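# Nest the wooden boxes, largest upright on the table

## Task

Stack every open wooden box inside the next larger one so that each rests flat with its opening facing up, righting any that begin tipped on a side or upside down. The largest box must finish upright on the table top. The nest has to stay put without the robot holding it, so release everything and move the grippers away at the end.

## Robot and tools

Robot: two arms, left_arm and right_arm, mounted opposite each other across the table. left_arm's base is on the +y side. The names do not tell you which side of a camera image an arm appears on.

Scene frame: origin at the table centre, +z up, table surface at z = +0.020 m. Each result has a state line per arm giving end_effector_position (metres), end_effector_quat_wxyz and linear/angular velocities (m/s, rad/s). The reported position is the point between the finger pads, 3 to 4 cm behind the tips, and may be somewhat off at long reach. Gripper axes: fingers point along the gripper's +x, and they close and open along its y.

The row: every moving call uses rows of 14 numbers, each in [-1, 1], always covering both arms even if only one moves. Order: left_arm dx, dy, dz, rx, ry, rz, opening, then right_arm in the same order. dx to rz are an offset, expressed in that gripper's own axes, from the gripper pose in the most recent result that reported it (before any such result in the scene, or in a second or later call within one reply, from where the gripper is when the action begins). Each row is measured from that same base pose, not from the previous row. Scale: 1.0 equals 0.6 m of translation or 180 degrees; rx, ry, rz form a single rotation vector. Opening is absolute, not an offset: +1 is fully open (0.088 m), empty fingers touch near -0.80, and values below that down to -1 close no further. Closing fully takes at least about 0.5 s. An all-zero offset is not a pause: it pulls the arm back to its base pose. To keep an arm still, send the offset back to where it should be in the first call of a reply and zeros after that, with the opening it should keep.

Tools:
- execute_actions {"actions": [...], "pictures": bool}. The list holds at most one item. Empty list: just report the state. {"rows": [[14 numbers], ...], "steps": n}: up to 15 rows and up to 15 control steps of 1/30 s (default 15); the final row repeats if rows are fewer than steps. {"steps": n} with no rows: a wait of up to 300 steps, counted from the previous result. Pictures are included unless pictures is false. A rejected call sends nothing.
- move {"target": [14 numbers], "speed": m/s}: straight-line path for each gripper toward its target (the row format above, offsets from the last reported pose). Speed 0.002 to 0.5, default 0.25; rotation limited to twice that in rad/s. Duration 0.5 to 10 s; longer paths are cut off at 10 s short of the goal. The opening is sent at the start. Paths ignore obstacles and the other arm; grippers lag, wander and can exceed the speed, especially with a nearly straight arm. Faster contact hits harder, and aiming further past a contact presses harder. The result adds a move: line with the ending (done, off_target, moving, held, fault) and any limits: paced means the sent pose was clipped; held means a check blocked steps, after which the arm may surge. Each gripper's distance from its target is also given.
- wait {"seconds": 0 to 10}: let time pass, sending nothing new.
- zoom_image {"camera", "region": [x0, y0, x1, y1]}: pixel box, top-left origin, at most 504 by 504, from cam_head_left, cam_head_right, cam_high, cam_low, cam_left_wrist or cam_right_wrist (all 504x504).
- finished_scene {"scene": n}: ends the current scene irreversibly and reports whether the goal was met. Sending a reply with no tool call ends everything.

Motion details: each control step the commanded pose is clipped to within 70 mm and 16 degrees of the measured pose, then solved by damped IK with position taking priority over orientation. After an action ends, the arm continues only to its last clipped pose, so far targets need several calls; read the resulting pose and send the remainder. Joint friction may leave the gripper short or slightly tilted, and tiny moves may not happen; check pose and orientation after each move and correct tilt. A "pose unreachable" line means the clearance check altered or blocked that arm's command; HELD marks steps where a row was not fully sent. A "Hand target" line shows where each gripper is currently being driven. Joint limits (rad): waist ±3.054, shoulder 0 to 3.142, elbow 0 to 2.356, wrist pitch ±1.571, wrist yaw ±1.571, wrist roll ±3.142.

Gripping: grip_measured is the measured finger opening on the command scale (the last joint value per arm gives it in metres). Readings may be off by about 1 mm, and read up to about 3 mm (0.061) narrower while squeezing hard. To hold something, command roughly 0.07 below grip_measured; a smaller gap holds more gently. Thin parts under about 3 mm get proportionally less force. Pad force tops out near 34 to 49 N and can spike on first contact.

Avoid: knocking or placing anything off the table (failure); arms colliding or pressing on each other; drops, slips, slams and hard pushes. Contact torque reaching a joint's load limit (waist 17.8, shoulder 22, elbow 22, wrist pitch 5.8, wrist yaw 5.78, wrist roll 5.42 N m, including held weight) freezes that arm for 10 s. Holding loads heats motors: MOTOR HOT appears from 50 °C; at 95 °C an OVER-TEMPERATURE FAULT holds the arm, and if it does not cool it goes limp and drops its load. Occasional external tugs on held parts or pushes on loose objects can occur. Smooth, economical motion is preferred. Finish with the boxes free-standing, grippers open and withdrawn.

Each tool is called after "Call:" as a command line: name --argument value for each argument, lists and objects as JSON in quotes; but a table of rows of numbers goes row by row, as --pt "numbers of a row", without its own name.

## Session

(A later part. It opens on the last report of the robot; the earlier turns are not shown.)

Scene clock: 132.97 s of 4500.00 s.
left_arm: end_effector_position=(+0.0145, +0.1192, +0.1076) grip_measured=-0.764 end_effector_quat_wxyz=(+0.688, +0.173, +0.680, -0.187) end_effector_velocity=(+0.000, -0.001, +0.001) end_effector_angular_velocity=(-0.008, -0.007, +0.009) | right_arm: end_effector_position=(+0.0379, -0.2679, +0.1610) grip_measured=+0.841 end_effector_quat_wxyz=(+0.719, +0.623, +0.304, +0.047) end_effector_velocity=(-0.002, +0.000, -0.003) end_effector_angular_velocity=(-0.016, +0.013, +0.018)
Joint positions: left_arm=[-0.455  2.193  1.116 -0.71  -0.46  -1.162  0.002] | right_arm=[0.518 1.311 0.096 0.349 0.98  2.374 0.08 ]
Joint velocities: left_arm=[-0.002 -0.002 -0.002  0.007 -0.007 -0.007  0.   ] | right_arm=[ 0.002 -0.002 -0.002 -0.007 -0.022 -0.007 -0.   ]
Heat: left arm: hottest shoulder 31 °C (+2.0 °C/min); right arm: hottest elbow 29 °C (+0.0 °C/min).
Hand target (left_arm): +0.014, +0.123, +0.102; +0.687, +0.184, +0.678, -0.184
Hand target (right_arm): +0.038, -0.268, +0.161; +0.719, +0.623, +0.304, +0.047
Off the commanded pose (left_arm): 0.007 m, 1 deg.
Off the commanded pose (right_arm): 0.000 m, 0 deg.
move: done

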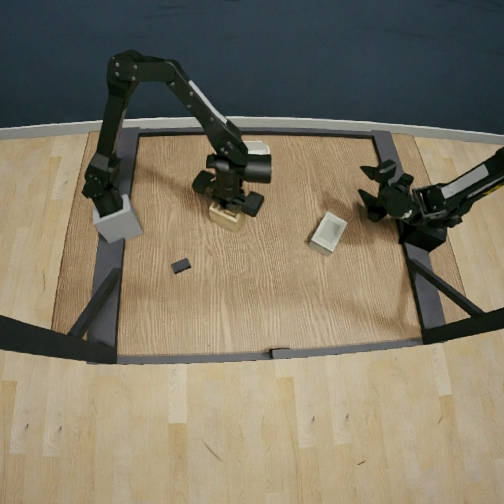

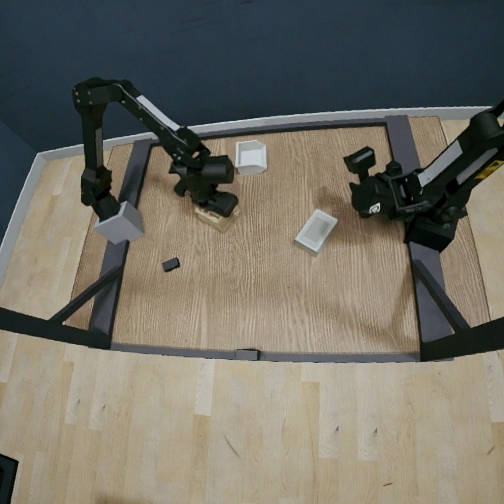

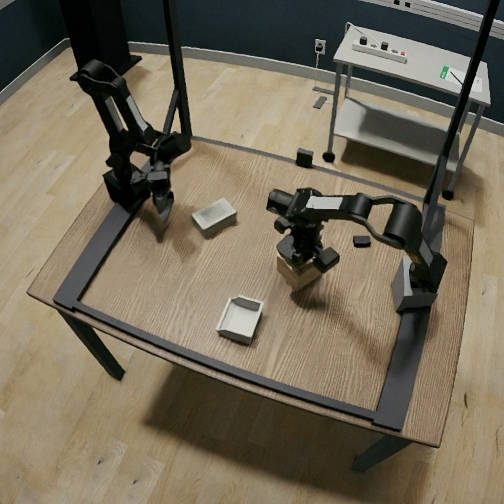

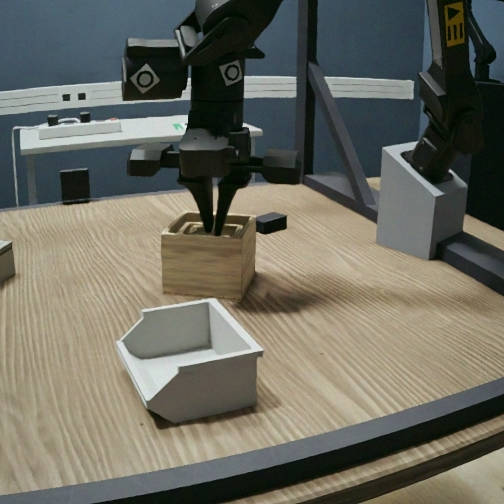

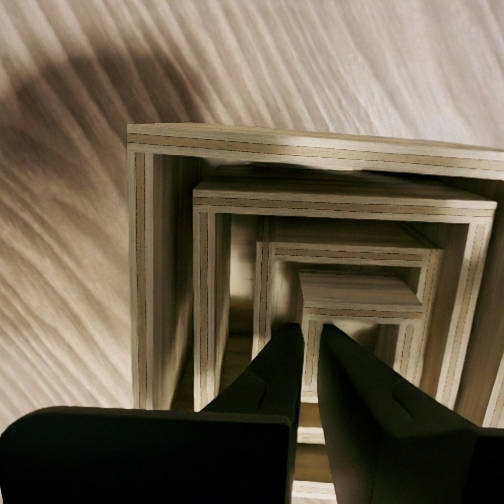

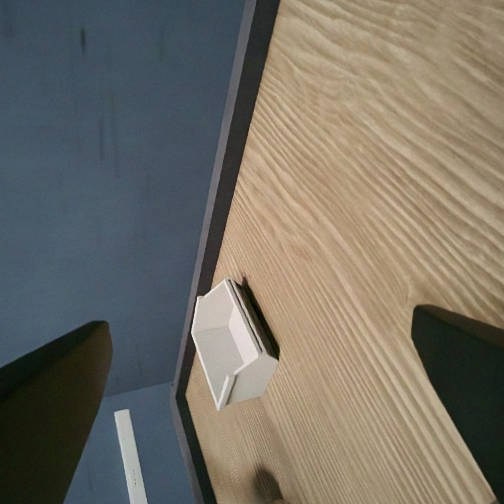

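Call:
move --target '[0.045,0.003,-0.004,0,0,0.006,-0.85,0,0,0,0,0,0,0.84]' --speed 0.03

Scene clock: 134.83 s of 4500.00 s.
left_arm: end_effector_position=(+0.0138, +0.1168, +0.0871) grip_measured=-0.764 end_effector_quat_wxyz=(+0.690, +0.169, +0.680, -0.184) end_effector_velocity=(+0.000, +0.004, -0.000) end_effector_angular_velocity=(+0.009, -0.009, -0.000) | right_arm: end_effector_position=(+0.0379, -0.2679, +0.1610) grip_measured=+0.841 end_effector_quat_wxyz=(+0.719, +0.623, +0.304, +0.047) end_effector_velocity=(-0.001, -0.000, -0.003) end_effector_angular_velocity=(-0.028, +0.006, +0.019)
Joint positions: left_arm=[-0.43   2.24   1.094 -0.627 -0.468 -1.145  0.002] | right_arm=[0.518 1.311 0.096 0.349 0.98  2.374 0.08 ]
Joint velocities: left_arm=[-0.002 -0.002 -0.007 -0.007 -0.007 -0.007  0.   ] | right_arm=[-0.002 -0.002 -0.002 -0.007 -0.022 -0.022  0.   ]
Heat: left arm: hottest shoulder 31 °C (+2.0 °C/min); right arm: hottest elbow 29 °C (+0.0 °C/min).
Hand target (left_arm): +0.013, +0.121, +0.081; +0.689, +0.180, +0.678, -0.181
Hand target (right_arm): +0.038, -0.268, +0.161; +0.719, +0.623, +0.304, +0.047
Off the commanded pose (left_arm): 0.008 m, 1 deg.
Off the commanded pose (right_arm): 0.000 m, 0 deg.
move: done

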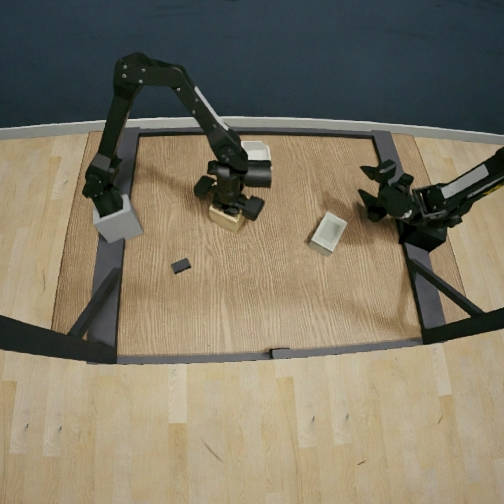

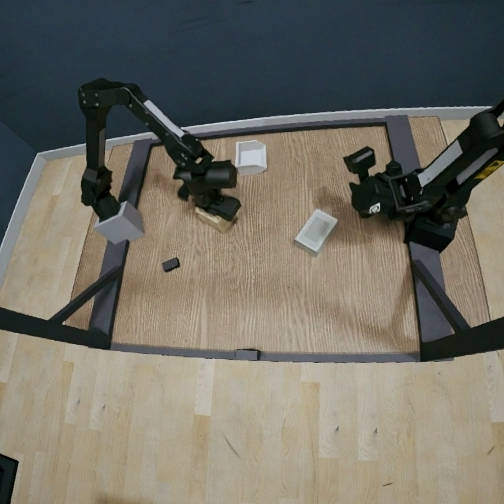

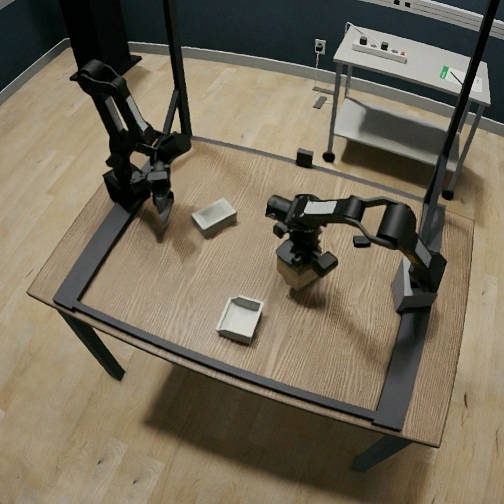

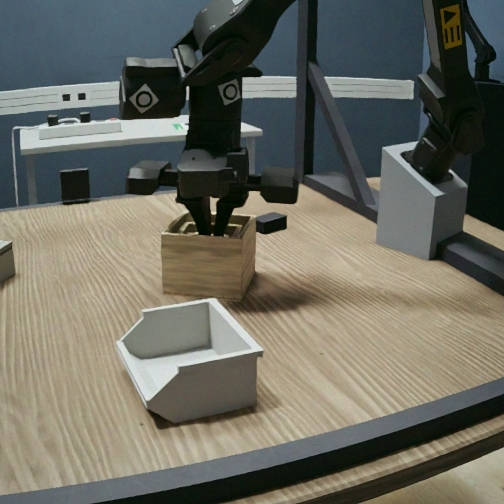

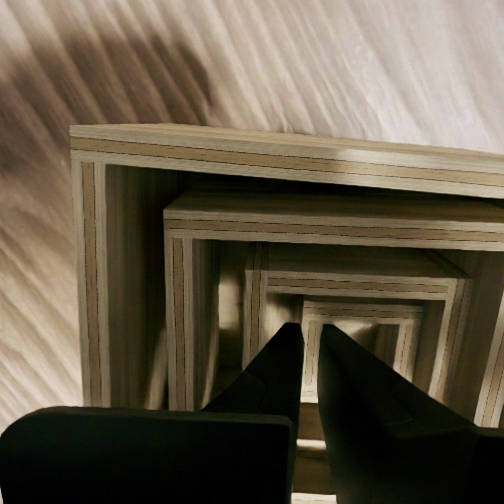

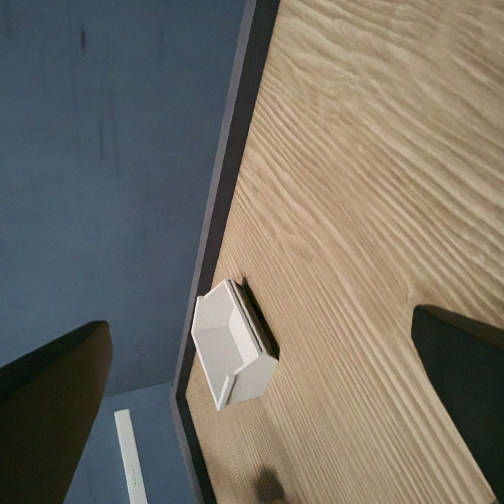

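Call:
move --target '[0,0,0,0,0,0,-0.64,0,0,0,0,0,0,0.84]'

Call:
move --target '[-0.13,0,0,0,0,0,-0.64,0,0,0,0,0,0,0.84]' --speed 0.08

Call:
move --target '[-0.03,0,0.05,0,0.16,0,-0.64,0,0,0,0,0,0,0.84]'

Scene clock: 137.57 s of 4500.00 s.
left_arm: end_effector_position=(+0.0137, +0.1167, +0.0870) grip_measured=-0.643 end_effector_quat_wxyz=(+0.690, +0.168, +0.680, -0.184) end_effector_velocity=(+0.003, +0.002, +0.001) end_effector_angular_velocity=(+0.004, -0.023, +0.002) | right_arm: end_effector_position=(+0.0379, -0.2679, +0.1610) grip_measured=+0.841 end_effector_quat_wxyz=(+0.719, +0.623, +0.304, +0.047) end_effector_velocity=(+0.000, -0.003, -0.003) end_effector_angular_velocity=(-0.029, -0.000, +0.003)
Joint positions: left_arm=[-0.43   2.24   1.094 -0.626 -0.468 -1.145  0.007] | right_arm=[0.518 1.311 0.096 0.349 0.98  2.374 0.08 ]
Joint velocities: left_arm=[-0.002 -0.002 -0.002 -0.007 -0.022 -0.007 -0.   ] | right_arm=[-0.002 -0.002 -0.002 -0.022 -0.007 -0.007  0.   ]
Heat: left arm: hottest shoulder 32 °C (+3.0 °C/min); right arm: hottest elbow 29 °C (+0.0 °C/min).
Hand target (left_arm): +0.014, +0.117, +0.087; +0.690, +0.169, +0.680, -0.184
Hand target (right_arm): +0.038, -0.268, +0.161; +0.719, +0.623, +0.304, +0.047
Off the commanded pose (left_arm): 0.000 m, 0 deg.
Off the commanded pose (right_arm): 0.000 m, 0 deg.
move: done

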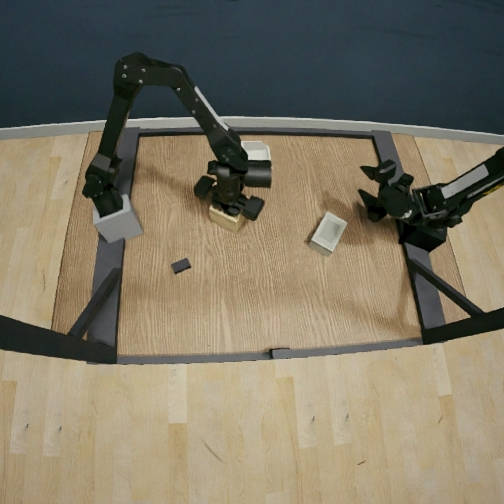

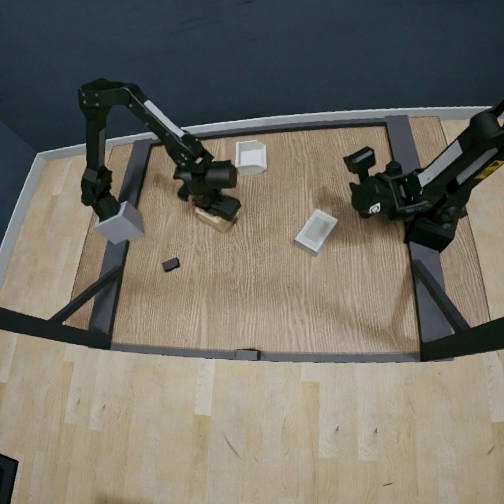

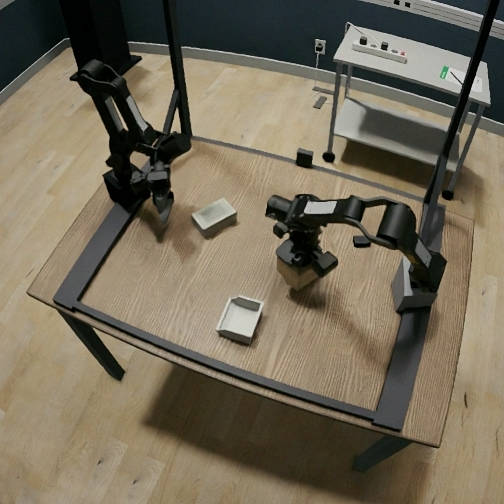

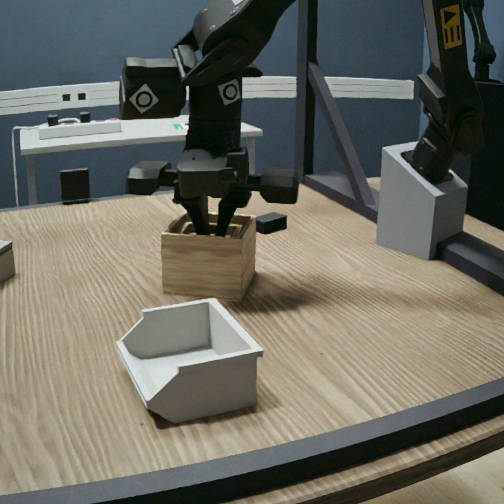

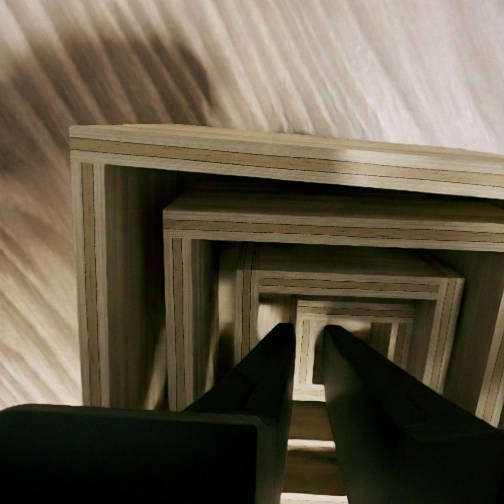

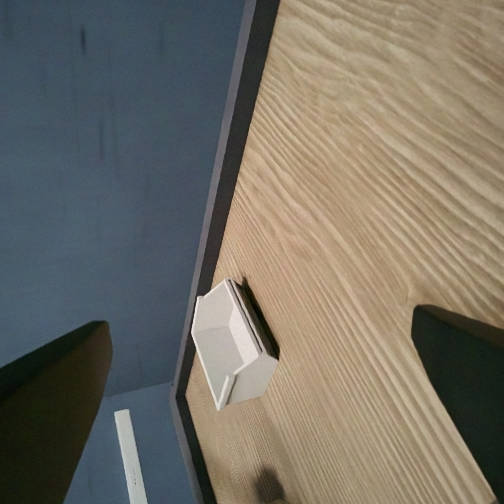

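Scene clock: 138.90 s of 4500.00 s.
left_arm: end_effector_position=(+0.0138, +0.1209, +0.1601) grip_measured=-0.643 end_effector_quat_wxyz=(+0.691, +0.177, +0.677, -0.183) end_effector_velocity=(+0.000, +0.000, -0.001) end_effector_angular_velocity=(-0.005, -0.007, +0.006) | right_arm: end_effector_position=(+0.0379, -0.2679, +0.1610) grip_measured=+0.841 end_effector_quat_wxyz=(+0.719, +0.623, +0.304, +0.047) end_effector_velocity=(+0.001, -0.002, -0.001) end_effector_angular_velocity=(-0.026, -0.005, +0.005)
Joint positions: left_arm=[-0.529  2.12   1.224 -0.937 -0.452 -1.249  0.008] | right_arm=[0.518 1.311 0.096 0.349 0.98  2.374 0.08 ]
Joint velocities: left_arm=[-0.002 -0.002 -0.007  0.007 -0.007 -0.007 -0.   ] | right_arm=[-0.007 -0.002 -0.002 -0.007 -0.007 -0.022 -0.   ]
Heat: left arm: hottest shoulder 32 °C (+3.0 °C/min); right arm: hottest elbow 29 °C (+0.0 °C/min).
Hand target (left_arm): +0.014, +0.119, +0.165; +0.690, +0.168, +0.679, -0.184
Hand target (right_arm): +0.038, -0.268, +0.161; +0.719, +0.623, +0.304, +0.047
Off the commanded pose (left_arm): 0.005 m, 1 deg.
Off the commanded pose (right_arm): 0.000 m, 0 deg.
move: done

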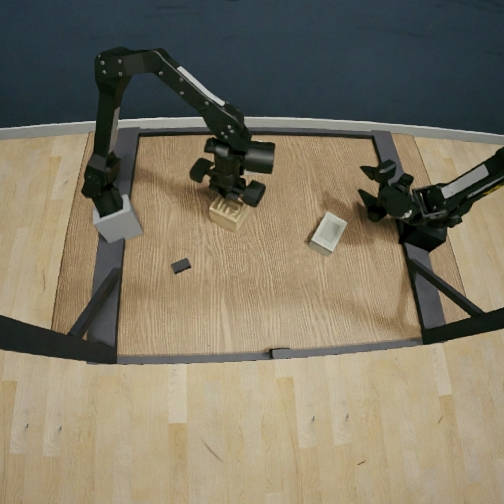

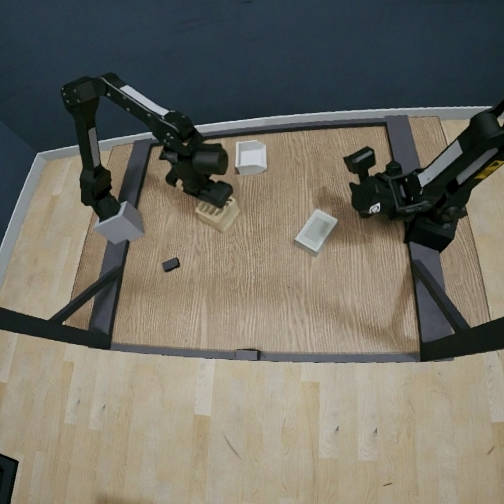

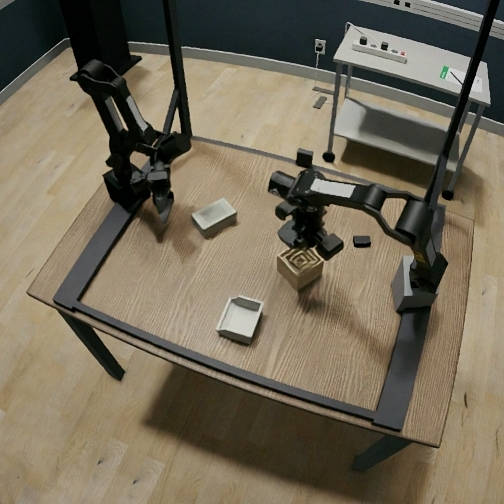

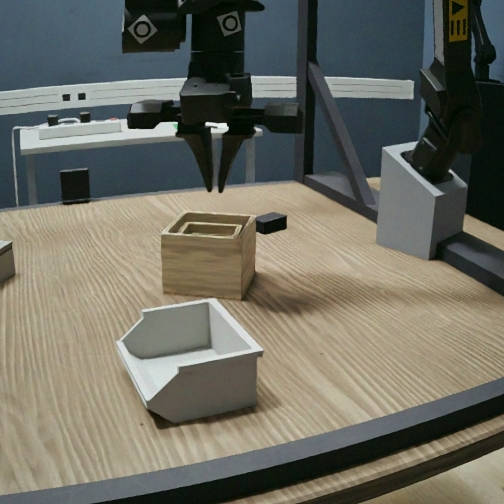

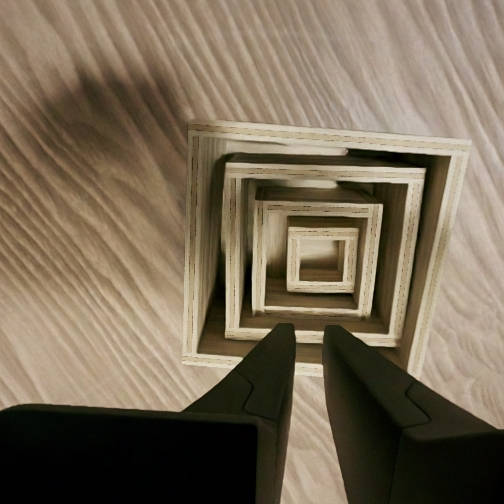

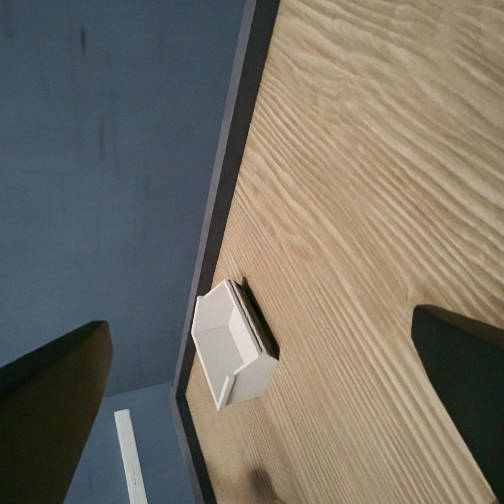

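Scene clock: 140.37 s of 4500.00 s.
left_arm: end_effector_position=(+0.0409, +0.1078, +0.1819) grip_measured=-0.643 end_effector_quat_wxyz=(+0.503, +0.212, +0.827, -0.136) end_effector_velocity=(+0.001, +0.003, +0.003) end_effector_angular_velocity=(+0.015, +0.007, +0.004) | right_arm: end_effector_position=(+0.0379, -0.2679, +0.1610) grip_measured=+0.841 end_effector_quat_wxyz=(+0.719, +0.623, +0.304, +0.047) end_effector_velocity=(+0.000, -0.001, -0.002) end_effector_angular_velocity=(-0.014, +0.001, +0.004)
Joint positions: left_arm=[-0.304  2.246  1.593 -1.317 -0.064 -1.077  0.008] | right_arm=[0.518 1.311 0.096 0.349 0.98  2.374 0.08 ]
Joint velocities: left_arm=[ 0.002 -0.002  0.007 -0.022  0.007 -0.007 -0.   ] | right_arm=[-0.002 -0.002 -0.002 -0.007 -0.007 -0.007 -0.   ]
Heat: left arm: hottest shoulder 32 °C (+3.0 °C/min); right arm: hottest elbow 29 °C (+0.0 °C/min).
Hand target (left_arm): +0.039, +0.107, +0.179; +0.499, +0.217, +0.828, -0.135
Hand target (right_arm): +0.038, -0.268, +0.161; +0.719, +0.623, +0.304, +0.047
Off the commanded pose (left_arm): 0.004 m, 1 deg.
Off the commanded pose (right_arm): 0.000 m, 0 deg.
move: done

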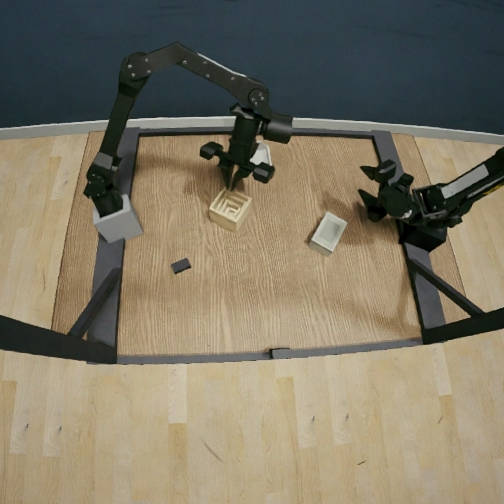

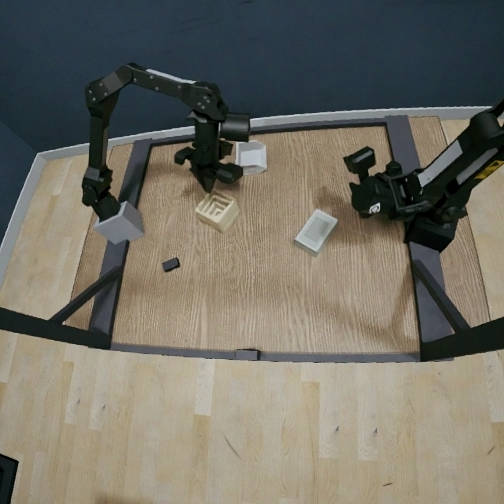

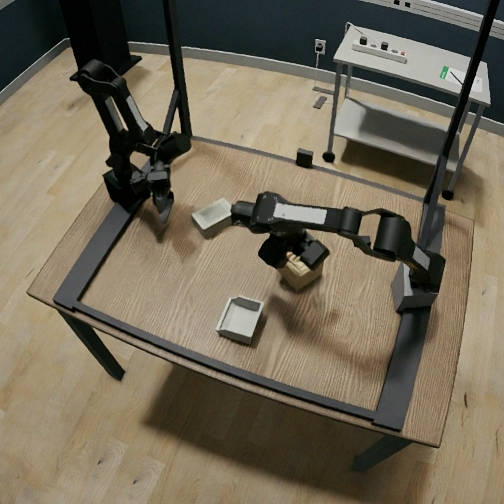

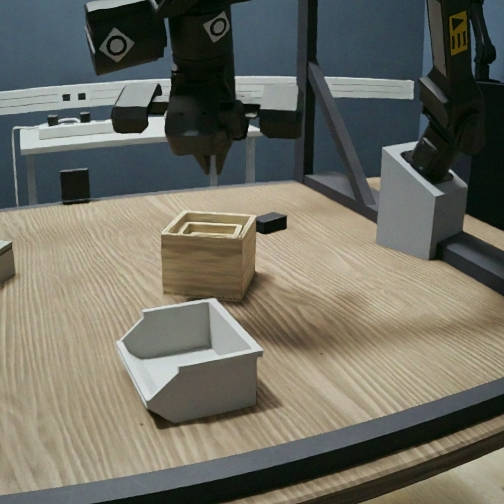

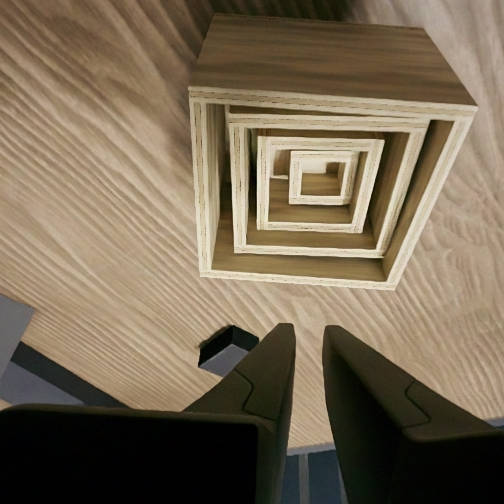

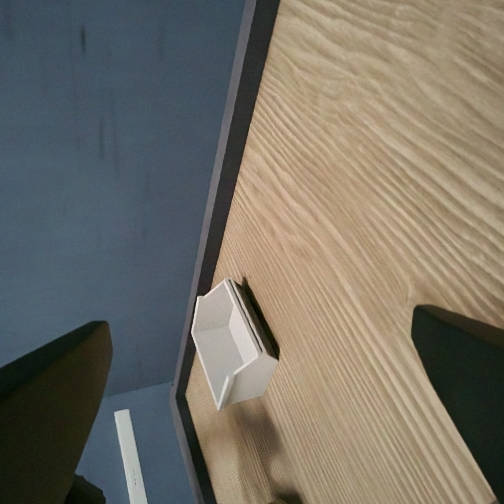

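Call:
finished_scene --scene 2

The scene is finished: the task was done.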